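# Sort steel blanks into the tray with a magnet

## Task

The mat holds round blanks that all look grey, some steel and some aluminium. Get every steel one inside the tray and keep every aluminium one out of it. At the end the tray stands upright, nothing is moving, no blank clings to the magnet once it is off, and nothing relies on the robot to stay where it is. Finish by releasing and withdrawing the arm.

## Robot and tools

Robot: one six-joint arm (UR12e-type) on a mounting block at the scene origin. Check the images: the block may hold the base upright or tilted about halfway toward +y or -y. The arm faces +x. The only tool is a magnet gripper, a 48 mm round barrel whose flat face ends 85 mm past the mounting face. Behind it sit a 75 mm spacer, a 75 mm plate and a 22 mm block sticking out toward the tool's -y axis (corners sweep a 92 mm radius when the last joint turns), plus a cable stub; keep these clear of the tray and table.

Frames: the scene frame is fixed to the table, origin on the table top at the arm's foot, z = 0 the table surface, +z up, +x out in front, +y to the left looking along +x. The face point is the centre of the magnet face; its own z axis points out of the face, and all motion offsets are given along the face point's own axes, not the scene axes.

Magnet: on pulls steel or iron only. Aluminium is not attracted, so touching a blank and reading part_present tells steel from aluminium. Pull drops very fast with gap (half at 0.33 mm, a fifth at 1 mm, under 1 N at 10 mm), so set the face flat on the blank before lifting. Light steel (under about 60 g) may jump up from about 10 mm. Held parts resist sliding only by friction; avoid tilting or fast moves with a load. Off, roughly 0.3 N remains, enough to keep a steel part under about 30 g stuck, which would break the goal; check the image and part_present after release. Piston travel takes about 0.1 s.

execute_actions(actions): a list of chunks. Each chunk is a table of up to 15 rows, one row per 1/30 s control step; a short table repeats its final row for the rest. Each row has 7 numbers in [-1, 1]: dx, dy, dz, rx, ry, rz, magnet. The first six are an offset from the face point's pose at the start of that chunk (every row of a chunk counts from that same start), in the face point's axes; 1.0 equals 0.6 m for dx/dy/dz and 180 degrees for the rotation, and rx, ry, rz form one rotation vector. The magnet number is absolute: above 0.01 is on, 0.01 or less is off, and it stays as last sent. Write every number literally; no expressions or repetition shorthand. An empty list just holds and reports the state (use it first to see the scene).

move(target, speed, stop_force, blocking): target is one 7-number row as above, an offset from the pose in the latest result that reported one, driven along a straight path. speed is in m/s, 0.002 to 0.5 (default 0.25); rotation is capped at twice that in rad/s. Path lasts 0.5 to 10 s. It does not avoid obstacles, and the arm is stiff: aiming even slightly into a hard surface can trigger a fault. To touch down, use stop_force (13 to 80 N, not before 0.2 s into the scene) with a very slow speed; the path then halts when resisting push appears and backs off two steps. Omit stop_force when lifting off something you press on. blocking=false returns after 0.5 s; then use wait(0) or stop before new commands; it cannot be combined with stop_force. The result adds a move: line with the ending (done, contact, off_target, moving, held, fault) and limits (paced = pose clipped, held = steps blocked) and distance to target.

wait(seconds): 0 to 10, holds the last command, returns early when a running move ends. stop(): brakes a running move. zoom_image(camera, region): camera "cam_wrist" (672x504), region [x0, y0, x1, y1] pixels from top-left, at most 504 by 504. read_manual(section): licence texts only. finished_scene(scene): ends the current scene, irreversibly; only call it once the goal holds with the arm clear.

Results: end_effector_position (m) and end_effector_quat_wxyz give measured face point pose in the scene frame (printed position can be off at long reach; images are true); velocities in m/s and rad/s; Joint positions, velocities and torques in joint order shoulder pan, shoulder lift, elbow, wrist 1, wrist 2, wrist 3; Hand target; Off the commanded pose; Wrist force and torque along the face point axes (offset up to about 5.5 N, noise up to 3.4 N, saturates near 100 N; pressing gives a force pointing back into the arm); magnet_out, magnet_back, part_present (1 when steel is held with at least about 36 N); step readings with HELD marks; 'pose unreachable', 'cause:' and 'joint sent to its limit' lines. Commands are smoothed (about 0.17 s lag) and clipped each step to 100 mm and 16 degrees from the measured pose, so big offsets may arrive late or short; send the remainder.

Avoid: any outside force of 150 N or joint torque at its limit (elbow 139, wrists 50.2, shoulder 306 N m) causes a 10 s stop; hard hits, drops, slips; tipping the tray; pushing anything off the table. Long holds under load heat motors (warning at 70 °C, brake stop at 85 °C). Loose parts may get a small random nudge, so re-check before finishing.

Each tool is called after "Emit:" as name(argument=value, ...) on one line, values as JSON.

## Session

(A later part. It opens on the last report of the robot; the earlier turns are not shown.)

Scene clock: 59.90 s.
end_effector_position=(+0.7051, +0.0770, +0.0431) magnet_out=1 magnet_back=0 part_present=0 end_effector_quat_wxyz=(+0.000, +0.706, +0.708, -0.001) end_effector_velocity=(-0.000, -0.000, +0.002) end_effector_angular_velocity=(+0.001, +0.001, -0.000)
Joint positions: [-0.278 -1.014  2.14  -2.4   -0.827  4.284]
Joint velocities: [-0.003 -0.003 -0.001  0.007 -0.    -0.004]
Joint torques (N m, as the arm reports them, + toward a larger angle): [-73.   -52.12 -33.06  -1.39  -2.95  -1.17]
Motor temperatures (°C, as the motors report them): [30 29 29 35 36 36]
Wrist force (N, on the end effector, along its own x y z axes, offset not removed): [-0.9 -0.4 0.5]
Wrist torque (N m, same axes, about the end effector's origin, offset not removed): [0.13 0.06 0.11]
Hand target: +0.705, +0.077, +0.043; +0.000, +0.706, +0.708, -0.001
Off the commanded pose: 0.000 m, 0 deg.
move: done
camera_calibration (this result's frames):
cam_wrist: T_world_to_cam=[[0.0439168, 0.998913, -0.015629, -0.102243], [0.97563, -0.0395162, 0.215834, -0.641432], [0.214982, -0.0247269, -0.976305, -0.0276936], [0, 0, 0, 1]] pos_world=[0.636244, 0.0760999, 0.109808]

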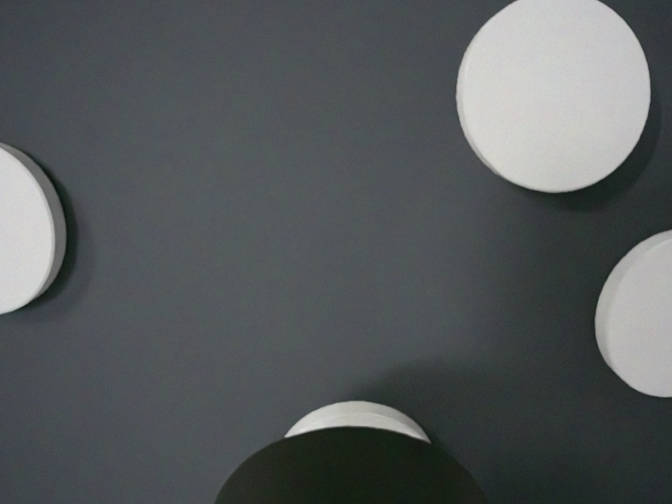

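Emit:
move(target=[0,0,0.052,0,0,0,1], speed=0.04)

Emit:
move(target=[0,0,-0.03,0,0,0,1])

Scene clock: 62.70 s.
end_effector_position=(+0.7050, +0.0770, +0.0122) magnet_out=1 magnet_back=0 part_present=1 end_effector_quat_wxyz=(+0.000, +0.706, +0.708, -0.001) end_effector_velocity=(+0.000, -0.000, -0.002) end_effector_angular_velocity=(-0.001, -0.000, -0.001)
Joint positions: [-0.247 -0.972  2.143 -2.473 -0.818  4.325]
Joint velocities: [ 0.002  0.004  0.    -0.007  0.     0.004]
Joint torques (N m, as the arm reports them, + toward a larger angle): [-37.14 -28.86 -17.92  -6.76   3.19   2.46]
Motor temperatures (°C, as the motors report them): [30 29 29 35 36 36]
Wrist force (N, on the end effector, along its own x y z axes, offset not removed): [-1.1 -2.7 -1.4]
Wrist torque (N m, same axes, about the end effector's origin, offset not removed): [-0.14 0.02 0.08]
Hand target: +0.705, +0.077, +0.012; +0.000, +0.706, +0.708, -0.001
Off the commanded pose: 0.000 m, 0 deg.
move: done
camera_calibration (this result's frames):
cam_wrist: T_world_to_cam=[[0.0438861, 0.998915, -0.0155524, -0.102672], [0.97564, -0.0395037, 0.215792, -0.634731], [0.214944, -0.0246438, -0.976315, -0.0578635], [0, 0, 0, 1]] pos_world=[0.636213, 0.0760599, 0.0788801]

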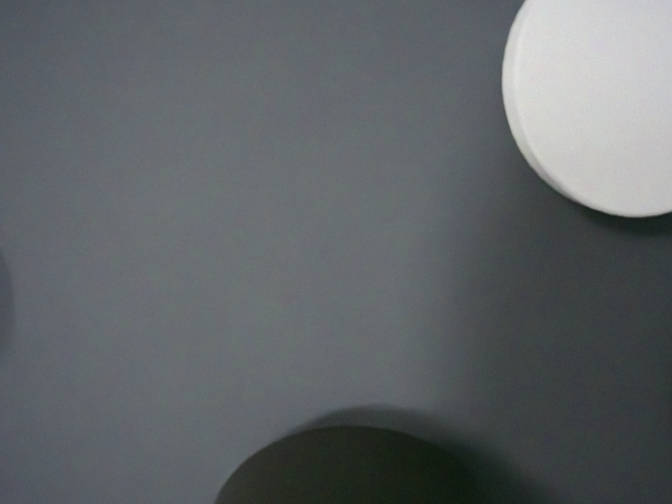

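Scene clock: 63.53 s.
end_effector_position=(+0.7050, +0.0770, +0.0299) magnet_out=1 magnet_back=0 part_present=1 end_effector_quat_wxyz=(+0.000, +0.706, +0.708, -0.001) end_effector_velocity=(+0.000, +0.000, +0.003) end_effector_angular_velocity=(+0.000, +0.000, -0.001)
Joint positions: [-0.265 -0.996  2.142 -2.431 -0.823  4.302]
Joint velocities: [-0.002 -0.004 -0.     0.006 -0.001 -0.003]
Joint torques (N m, as the arm reports them, + toward a larger angle): [-71.66 -56.78 -31.7   -1.79  -3.11  -2.67]
Motor temperatures (°C, as the motors report them): [30 29 29 35 36 36]
Wrist force (N, on the end effector, along its own x y z axes, offset not removed): [-1.3 -2.8 0.3]
Wrist torque (N m, same axes, about the end effector's origin, offset not removed): [-0.16 0.00 0.20]
Hand target: +0.705, +0.077, +0.030; +0.000, +0.706, +0.708, -0.001
Off the commanded pose: 0.000 m, 0 deg.
move: done
camera_calibration (this result's frames):
cam_wrist: T_world_to_cam=[[0.0439215, 0.998913, -0.0155945, -0.102437], [0.975632, -0.0395286, 0.215821, -0.638552], [0.21497, -0.0246937, -0.976308, -0.0405894], [0, 0, 0, 1]] pos_world=[0.636217, 0.0760819, 0.0965879]

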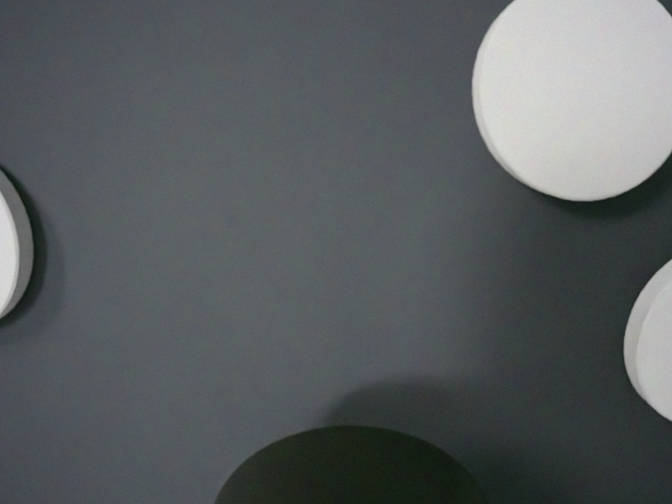

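Bridge at (.716,-.110), z .022; then A (.618,.121).

Emit:
move(target=[0,0,-0.03,0,0,0,1])

Emit:
move(target=[-0.312,0.017,0,0,0,0,1])

Emit:
move(target=[0,0,0.044,0,0,0,1], speed=0.03)

Emit:
execute_actions(actions=[[[0,0,0,0,0,0,0]]])

Emit:
move(target=[0,0,-0.04,0,0,0,0])

Emit:
move(target=[0.385,-0.162,0,0,0,0,0])

Emit:
move(target=[0,0,0.0545,0,0,0,1], speed=0.04)

Emit:
move(target=[0,0,-0.03,0,0,0,1])

Scene clock: 68.43 s.
end_effector_position=(+0.7051, +0.0770, +0.0476) magnet_out=1 magnet_back=0 part_present=1 end_effector_quat_wxyz=(+0.000, +0.706, +0.708, -0.001) end_effector_velocity=(-0.000, -0.000, +0.002) end_effector_angular_velocity=(+0.000, +0.000, -0.000)
Joint positions: [-0.282 -1.02   2.139 -2.389 -0.828  4.279]
Joint velocities: [-0.002 -0.002 -0.001  0.006 -0.    -0.003]
Joint torques (N m, as the arm reports them, + toward a larger angle): [-66.31 -55.47 -33.33  -0.32  -2.41  -2.81]
Motor temperatures (°C, as the motors report them): [30 29 29 35 36 36]
Wrist force (N, on the end effector, along its own x y z axes, offset not removed): [0.1 0.9 5.7]
Wrist torque (N m, same axes, about the end effector's origin, offset not removed): [0.34 -0.17 0.19]
Hand target: +0.705, +0.077, +0.048; +0.000, +0.706, +0.708, -0.001
Off the commanded pose: 0.000 m, 0 deg.
move: done
camera_calibration (this result's frames):
cam_wrist: T_world_to_cam=[[0.0439449, 0.998912, -0.0156409, -0.102196], [0.975623, -0.0395405, 0.215862, -0.642384], [0.215009, -0.0247457, -0.976299, -0.0233088], [0, 0, 0, 1]] pos_world=[0.636227, 0.0761082, 0.114312]

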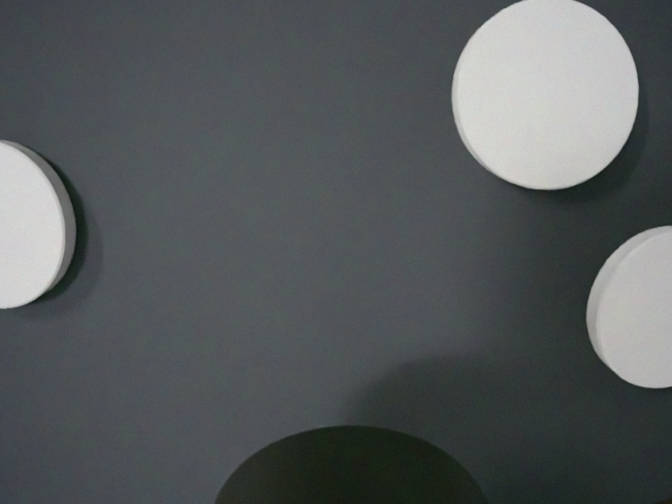

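Scene clock: 69.87 s.
end_effector_position=(+0.7158, -0.1101, +0.0479) magnet_out=1 magnet_back=0 part_present=1 end_effector_quat_wxyz=(+0.000, +0.706, +0.708, -0.001) end_effector_velocity=(+0.001, -0.003, -0.001) end_effector_angular_velocity=(+0.001, -0.001, +0.002)
Joint positions: [-0.45  -0.788  2.046 -2.394 -0.889  4.072]
Joint velocities: [-0.002  0.005 -0.003 -0.     0.001 -0.004]
Joint torques (N m, as the arm reports them, + toward a larger angle): [-76.87 -31.84 -33.16  -1.44  -2.93  -1.75]
Motor temperatures (°C, as the motors report them): [30 29 29 35 36 36]
Wrist force (N, on the end effector, along its own x y z axes, offset not removed): [-1.1 -2.0 -0.2]
Wrist torque (N m, same axes, about the end effector's origin, offset not removed): [-0.01 -0.02 0.32]
Hand target: +0.716, -0.110, +0.048; +0.000, +0.706, +0.708, -0.001
Off the commanded pose: 0.000 m, 0 deg.
move: done
camera_calibration (this result's frames):
cam_wrist: T_world_to_cam=[[0.044032, 0.998902, -0.0159687, 0.0842307], [0.975625, -0.0395552, 0.215852, -0.660338], [0.214984, -0.0250838, -0.976295, -0.0299813], [0, 0, 0, 1]] pos_world=[0.646978, -0.11101, 0.11461]

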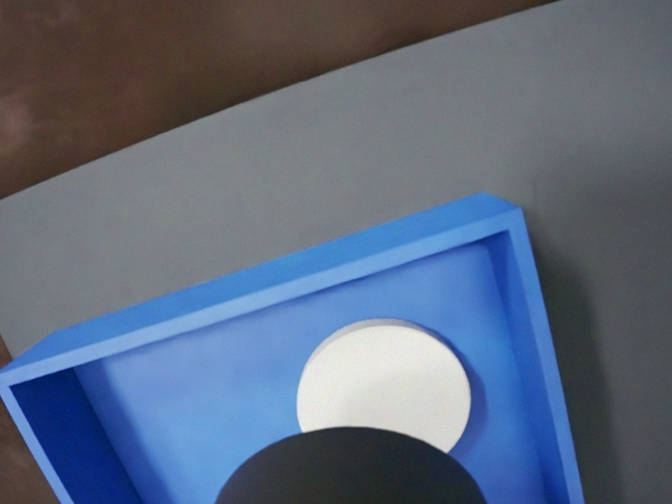

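Scene clock: 71.10 s.
end_effector_position=(+0.7158, -0.1101, +0.0218) magnet_out=1 magnet_back=0 part_present=1 end_effector_quat_wxyz=(+0.000, +0.706, +0.708, -0.001) end_effector_velocity=(-0.000, -0.000, -0.003) end_effector_angular_velocity=(+0.001, +0.000, -0.002)
Joint positions: [-0.427 -0.755  2.049 -2.446 -0.879  4.099]
Joint velocities: [ 0.002  0.005  0.    -0.006  0.001  0.005]
Joint torques (N m, as the arm reports them, + toward a larger angle): [-43.45 -39.72 -19.16  -7.18   3.07   3.4 ]
Motor temperatures (°C, as the motors report them): [30 29 29 35 36 36]
Wrist force (N, on the end effector, along its own x y z axes, offset not removed): [-0.2 -0.3 1.3]
Wrist torque (N m, same axes, about the end effector's origin, offset not removed): [0.08 -0.02 0.15]
Hand target: +0.716, -0.110, +0.022; +0.000, +0.706, +0.708, -0.001
Off the commanded pose: 0.000 m, 0 deg.
move: done
camera_calibration (this result's frames):
cam_wrist: T_world_to_cam=[[0.0440063, 0.998905, -0.0159098, 0.083865], [0.975629, -0.0395433, 0.215832, -0.654679], [0.214967, -0.0250201, -0.976301, -0.055456], [0, 0, 0, 1]] pos_world=[0.646955, -0.111049, 0.0884934]

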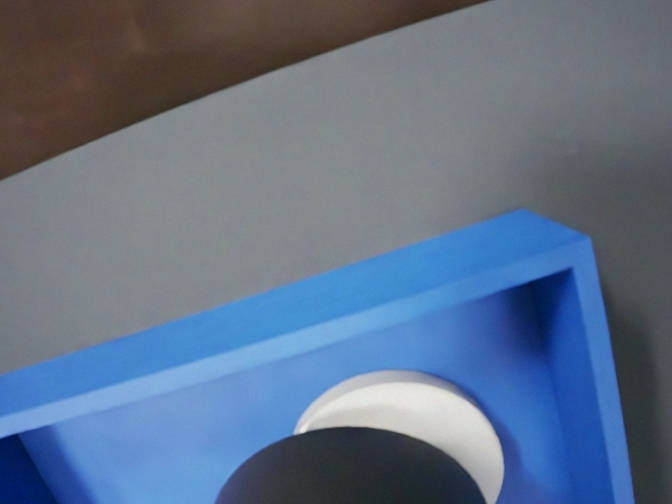

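Scene clock: 71.60 s.
end_effector_position=(+0.7158, -0.1101, +0.0217) magnet_out=0 magnet_back=1 part_present=0 end_effector_quat_wxyz=(+0.000, +0.706, +0.708, -0.001) end_effector_velocity=(-0.000, -0.000, +0.000) end_effector_angular_velocity=(+0.000, +0.000, -0.001)
Joint positions: [-0.427 -0.755  2.049 -2.447 -0.879  4.1  ]
Joint velocities: [-0.    -0.    -0.     0.001  0.     0.   ]
Joint torques (N m, as the arm reports them, + toward a larger angle): [-64.79 -59.2  -19.69  -0.81   0.71  -1.32]
Motor temperatures (°C, as the motors report them): [30 29 29 35 36 36]
Wrist force (N, on the end effector, along its own x y z axes, offset not removed): [0.3 -2.7 0.1]
Wrist torque (N m, same axes, about the end effector's origin, offset not removed): [-0.03 -0.15 0.09]
Hand target: +0.716, -0.110, +0.022; +0.000, +0.706, +0.708, -0.001
Off the commanded pose: 0.000 m, 0 deg.
Step readings (end_effector_position):
0: (+0.7158, -0.1101, +0.0218)
1: (+0.7158, -0.1101, +0.0217)
2: (+0.7158, -0.1101, +0.0217)
4: (+0.7158, -0.1101, +0.0217)
8: (+0.7158, -0.1101, +0.0217)
15: end_effector_position above
camera_calibration (this result's frames):
cam_wrist: T_world_to_cam=[[0.0440717, 0.998902, -0.015873, 0.0838125], [0.975638, -0.0396164, 0.215779, -0.654648], [0.214913, -0.0249961, -0.976313, -0.0555248], [0, 0, 0, 1]] pos_world=[0.646939, -0.111043, 0.0883799]

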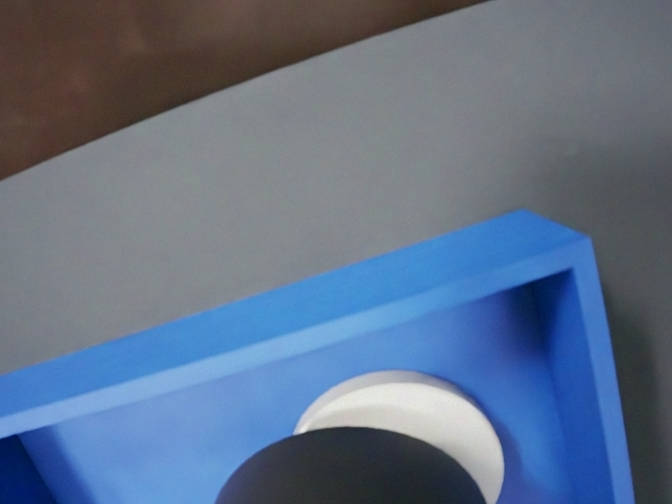

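Scene clock: 72.47 s.
end_effector_position=(+0.7158, -0.1101, +0.0454) magnet_out=0 magnet_back=1 part_present=0 end_effector_quat_wxyz=(+0.000, +0.706, +0.708, -0.001) end_effector_velocity=(+0.000, -0.000, +0.003) end_effector_angular_velocity=(-0.001, +0.000, +0.001)
Joint positions: [-0.448 -0.784  2.047 -2.399 -0.888  4.075]
Joint velocities: [-0.002 -0.003 -0.     0.005 -0.002 -0.003]
Joint torques (N m, as the arm reports them, + toward a larger angle): [-77.01 -55.93 -32.91  -1.63  -2.28  -0.42]
Motor temperatures (°C, as the motors report them): [30 29 29 35 36 36]
Wrist force (N, on the end effector, along its own x y z axes, offset not removed): [0.5 -0.1 -1.4]
Wrist torque (N m, same axes, about the end effector's origin, offset not removed): [0.10 -0.19 0.16]
Hand target: +0.716, -0.110, +0.046; +0.000, +0.706, +0.708, -0.001
Off the commanded pose: 0.000 m, 0 deg.
move: done
camera_calibration (this result's frames):
cam_wrist: T_world_to_cam=[[0.0441045, 0.9989, -0.0159255, 0.0841365], [0.975632, -0.0396366, 0.215801, -0.659777], [0.214933, -0.0250553, -0.976307, -0.0323891], [0, 0, 0, 1]] pos_world=[0.646951, -0.111007, 0.112099]

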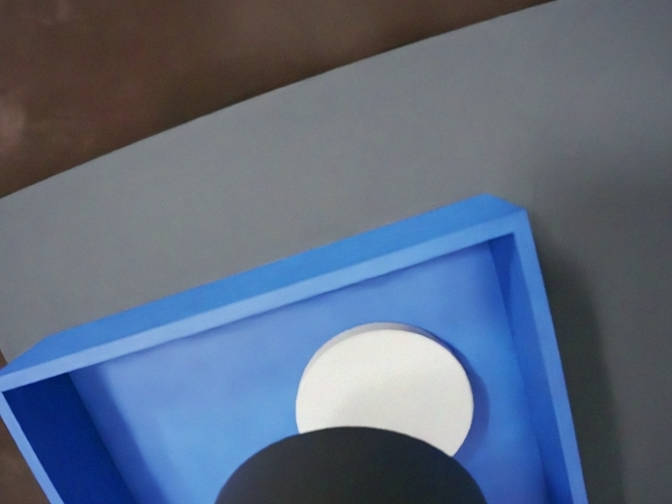

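Scene clock: 74.17 s.
end_effector_position=(+0.6180, +0.1205, +0.0451) magnet_out=0 magnet_back=1 part_present=0 end_effector_quat_wxyz=(+0.000, +0.706, +0.708, -0.001) end_effector_velocity=(-0.001, +0.002, +0.000) end_effector_angular_velocity=(-0.001, +0.000, -0.001)
Joint positions: [-0.276 -1.153  2.31  -2.434 -0.826  4.288]
Joint velocities: [ 0.002 -0.004  0.002  0.    -0.001  0.003]
Joint torques (N m, as the arm reports them, + toward a larger angle): [-24.6  -41.16 -18.91  -0.74   3.1    3.1 ]
Motor temperatures (°C, as the motors report them): [30 29 29 35 36 36]
Wrist force (N, on the end effector, along its own x y z axes, offset not removed): [0.2 -2.6 0.9]
Wrist torque (N m, same axes, about the end effector's origin, offset not removed): [-0.21 -0.15 0.20]
Hand target: +0.618, +0.121, +0.045; +0.000, +0.706, +0.708, -0.001
Off the commanded pose: 0.000 m, 0 deg.
move: done
camera_calibration (this result's frames):
cam_wrist: T_world_to_cam=[[0.0439991, 0.99891, -0.015574, -0.14189], [0.97563, -0.0396088, 0.21582, -0.555157], [0.214967, -0.0246903, -0.976309, -0.00593234], [0, 0, 0, 1]] pos_world=[0.549146, 0.1196, 0.111812]

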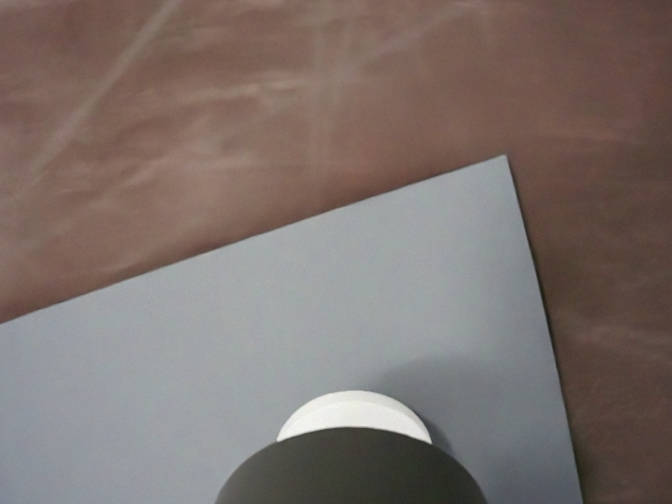

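Scene clock: 75.40 s.
end_effector_position=(+0.6179, +0.1205, +0.0127) magnet_out=1 magnet_back=0 part_present=0 end_effector_quat_wxyz=(+0.000, +0.706, +0.708, -0.001) end_effector_velocity=(+0.000, +0.000, -0.002) end_effector_angular_velocity=(-0.001, -0.001, +0.001)
Joint positions: [-0.238 -1.099  2.315 -2.525 -0.816  4.336]
Joint velocities: [ 0.003  0.003  0.    -0.008  0.001  0.004]
Joint torques (N m, as the arm reports them, + toward a larger angle): [-30.47 -19.59 -15.22  -5.84   2.65   3.59]
Motor temperatures (°C, as the motors report them): [30 29 29 35 36 36]
Wrist force (N, on the end effector, along its own x y z axes, offset not removed): [-6.3 1.1 0.3]
Wrist torque (N m, same axes, about the end effector's origin, offset not removed): [0.20 0.52 0.05]
Hand target: +0.618, +0.120, +0.012; +0.000, +0.706, +0.708, -0.001
Off the commanded pose: 0.000 m, 0 deg.
move: done
camera_calibration (this result's frames):
cam_wrist: T_world_to_cam=[[0.0439617, 0.998913, -0.0154786, -0.142339], [0.975643, -0.0395943, 0.215762, -0.548132], [0.214915, -0.0245868, -0.976323, -0.0375725], [0, 0, 0, 1]] pos_world=[0.549113, 0.119557, 0.0793798]

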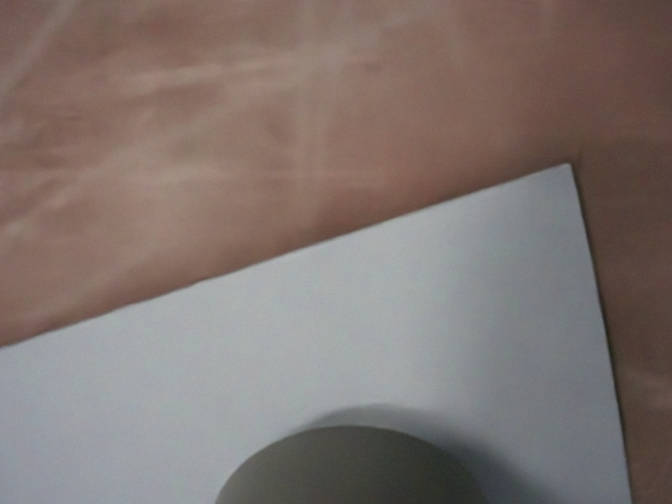

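Scene clock: 76.23 s.
end_effector_position=(+0.6179, +0.1205, +0.0304) magnet_out=1 magnet_back=0 part_present=0 end_effector_quat_wxyz=(+0.000, +0.706, +0.708, -0.001) end_effector_velocity=(-0.000, -0.000, +0.003) end_effector_angular_velocity=(+0.001, +0.001, -0.000)
Joint positions: [-0.259 -1.129  2.313 -2.476 -0.821  4.31 ]
Joint velocities: [-0.003 -0.004 -0.001  0.008 -0.001 -0.004]
Joint torques (N m, as the arm reports them, + toward a larger angle): [-62.94 -43.71 -30.25  -1.09  -2.59   0.06]
Motor temperatures (°C, as the motors report them): [30 29 29 35 36 36]
Wrist force (N, on the end effector, along its own x y z axes, offset not removed): [-1.8 -0.8 2.8]
Wrist torque (N m, same axes, about the end effector's origin, offset not removed): [0.09 0.04 0.16]
Hand target: +0.618, +0.121, +0.031; +0.000, +0.706, +0.708, -0.001
Off the commanded pose: 0.000 m, 0 deg.
move: done
camera_calibration (this result's frames):
cam_wrist: T_world_to_cam=[[0.0439998, 0.998911, -0.0155316, -0.142104], [0.975631, -0.0396189, 0.21581, -0.551953], [0.21496, -0.0246487, -0.976312, -0.0203036], [0, 0, 0, 1]] pos_world=[0.549119, 0.119581, 0.0970872]

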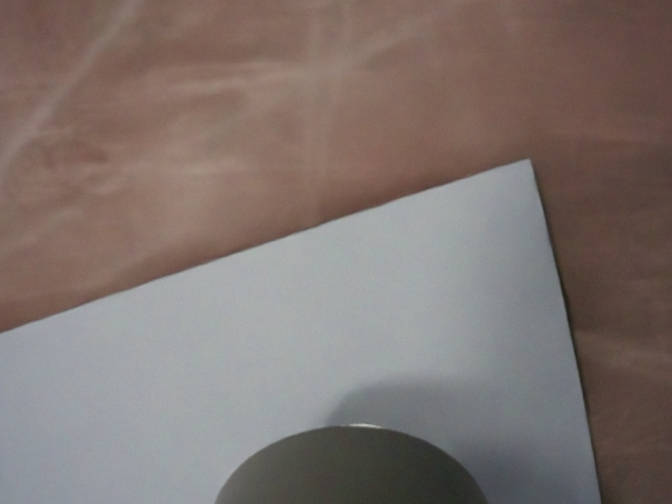

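Emit:
move(target=[0.054,0.08,0,0,0,0,1])

Emit:
move(target=[0,0,0.0305,0,0,0,1], speed=0.03)

Emit:
move(target=[0,0,-0.06,0,0,0,1])

Scene clock: 79.13 s.
end_effector_position=(+0.6656, +0.1531, +0.0303) magnet_out=1 magnet_back=0 part_present=0 end_effector_quat_wxyz=(+0.000, +0.706, +0.708, -0.001) end_effector_velocity=(+0.002, +0.000, -0.001) end_effector_angular_velocity=(-0.000, +0.001, -0.002)
Joint positions: [-0.203 -1.119  2.221 -2.443 -0.807  4.384]
Joint velocities: [ 0.002  0.002 -0.004  0.001 -0.     0.004]
Joint torques (N m, as the arm reports them, + toward a larger angle): [-29.71 -24.52 -30.11  -0.73   3.06   3.72]
Motor temperatures (°C, as the motors report them): [30 29 29 35 36 36]
Wrist force (N, on the end effector, along its own x y z axes, offset not removed): [-3.8 -2.1 -0.7]
Wrist torque (N m, same axes, about the end effector's origin, offset not removed): [0.09 0.40 0.22]
Hand target: +0.666, +0.153, +0.030; +0.000, +0.706, +0.708, -0.001
Off the commanded pose: 0.000 m, 0 deg.
move: done
camera_calibration (this result's frames):
cam_wrist: T_world_to_cam=[[0.0439618, 0.998914, -0.0154054, -0.176698], [0.97563, -0.0396087, 0.215819, -0.597111], [0.214975, -0.0245178, -0.976312, -0.0298475], [0, 0, 0, 1]] pos_world=[0.596743, 0.152123, 0.0970053]

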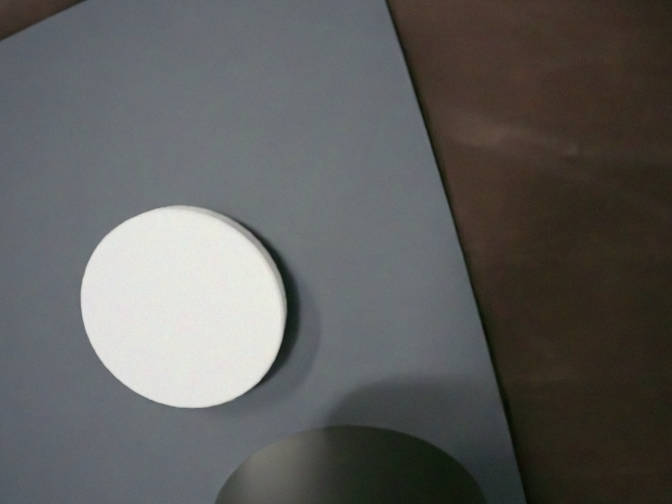

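Scene clock: 80.10 s.
end_effector_position=(+0.6655, +0.1531, +0.0123) magnet_out=1 magnet_back=0 part_present=0 end_effector_quat_wxyz=(+0.000, +0.706, +0.708, -0.001) end_effector_velocity=(-0.000, +0.000, -0.003) end_effector_angular_velocity=(+0.002, +0.000, +0.000)
Joint positions: [-0.184 -1.092  2.222 -2.491 -0.803  4.41 ]
Joint velocities: [ 0.003  0.005  0.    -0.007  0.003  0.003]
Joint torques (N m, as the arm reports them, + toward a larger angle): [-27.56 -27.14 -15.71  -6.35   2.7    2.84]
Motor temperatures (°C, as the motors report them): [30 29 29 35 36 36]
Wrist force (N, on the end effector, along its own x y z axes, offset not removed): [-3.5 -2.5 -2.2]
Wrist torque (N m, same axes, about the end effector's origin, offset not removed): [-0.16 0.24 0.19]
Hand target: +0.666, +0.153, +0.012; +0.000, +0.706, +0.708, -0.001
Off the commanded pose: 0.000 m, 0 deg.
move: done
camera_calibration (this result's frames):
cam_wrist: T_world_to_cam=[[0.0439397, 0.998916, -0.0153527, -0.176943], [0.975641, -0.0395997, 0.21577, -0.593209], [0.214928, -0.0244596, -0.976324, -0.0474045], [0, 0, 0, 1]] pos_world=[0.596723, 0.152101, 0.0789982]

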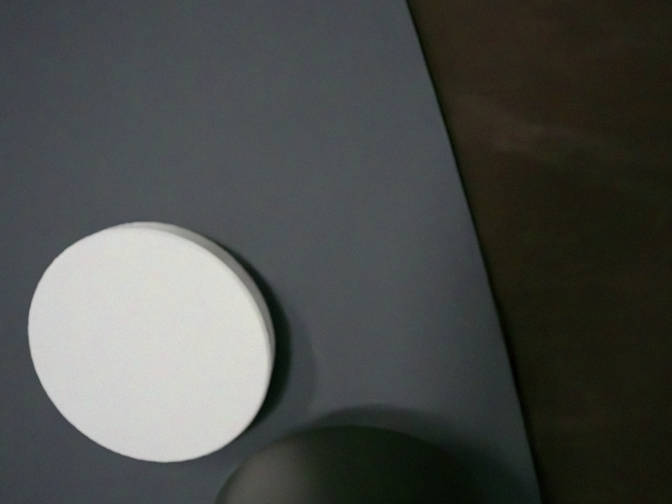

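Scene clock: 81.03 s.
end_effector_position=(+0.6656, +0.1531, +0.0481) magnet_out=1 magnet_back=0 part_present=0 end_effector_quat_wxyz=(+0.000, +0.706, +0.708, -0.001) end_effector_velocity=(-0.000, -0.000, +0.002) end_effector_angular_velocity=(-0.000, +0.002, -0.001)
Joint positions: [-0.222 -1.145  2.218 -2.397 -0.811  4.358]
Joint velocities: [-0.002 -0.003 -0.001  0.008 -0.001 -0.004]
Joint torques (N m, as the arm reports them, + toward a larger angle): [-67.33 -47.6  -31.29   0.03  -3.28  -1.43]
Motor temperatures (°C, as the motors report them): [30 29 29 35 36 36]
Wrist force (N, on the end effector, along its own x y z axes, offset not removed): [2.2 -1.1 -2.7]
Wrist torque (N m, same axes, about the end effector's origin, offset not removed): [-0.04 -0.39 0.10]
Hand target: +0.666, +0.153, +0.048; +0.000, +0.706, +0.708, -0.001
Off the commanded pose: 0.000 m, 0 deg.
move: done
camera_calibration (this result's frames):
cam_wrist: T_world_to_cam=[[0.0439854, 0.998913, -0.0154421, -0.176456], [0.975623, -0.0396231, 0.215845, -0.600938], [0.214998, -0.0245597, -0.976306, -0.012527], [0, 0, 0, 1]] pos_world=[0.596744, 0.152145, 0.114754]

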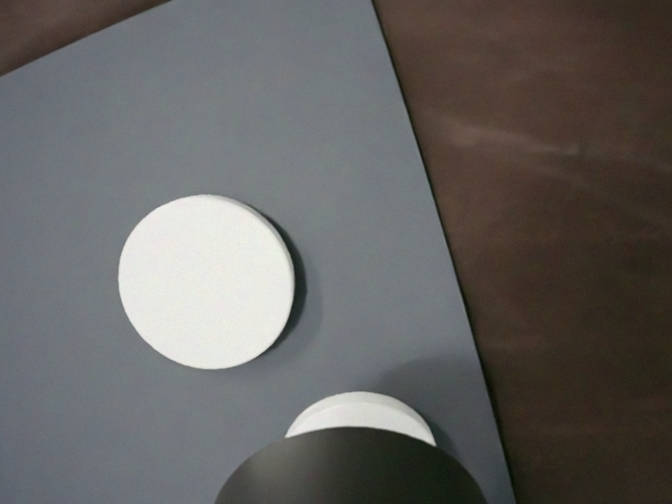

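Emit:
finished_scene(scene=2)

The scene is finished: the task was done.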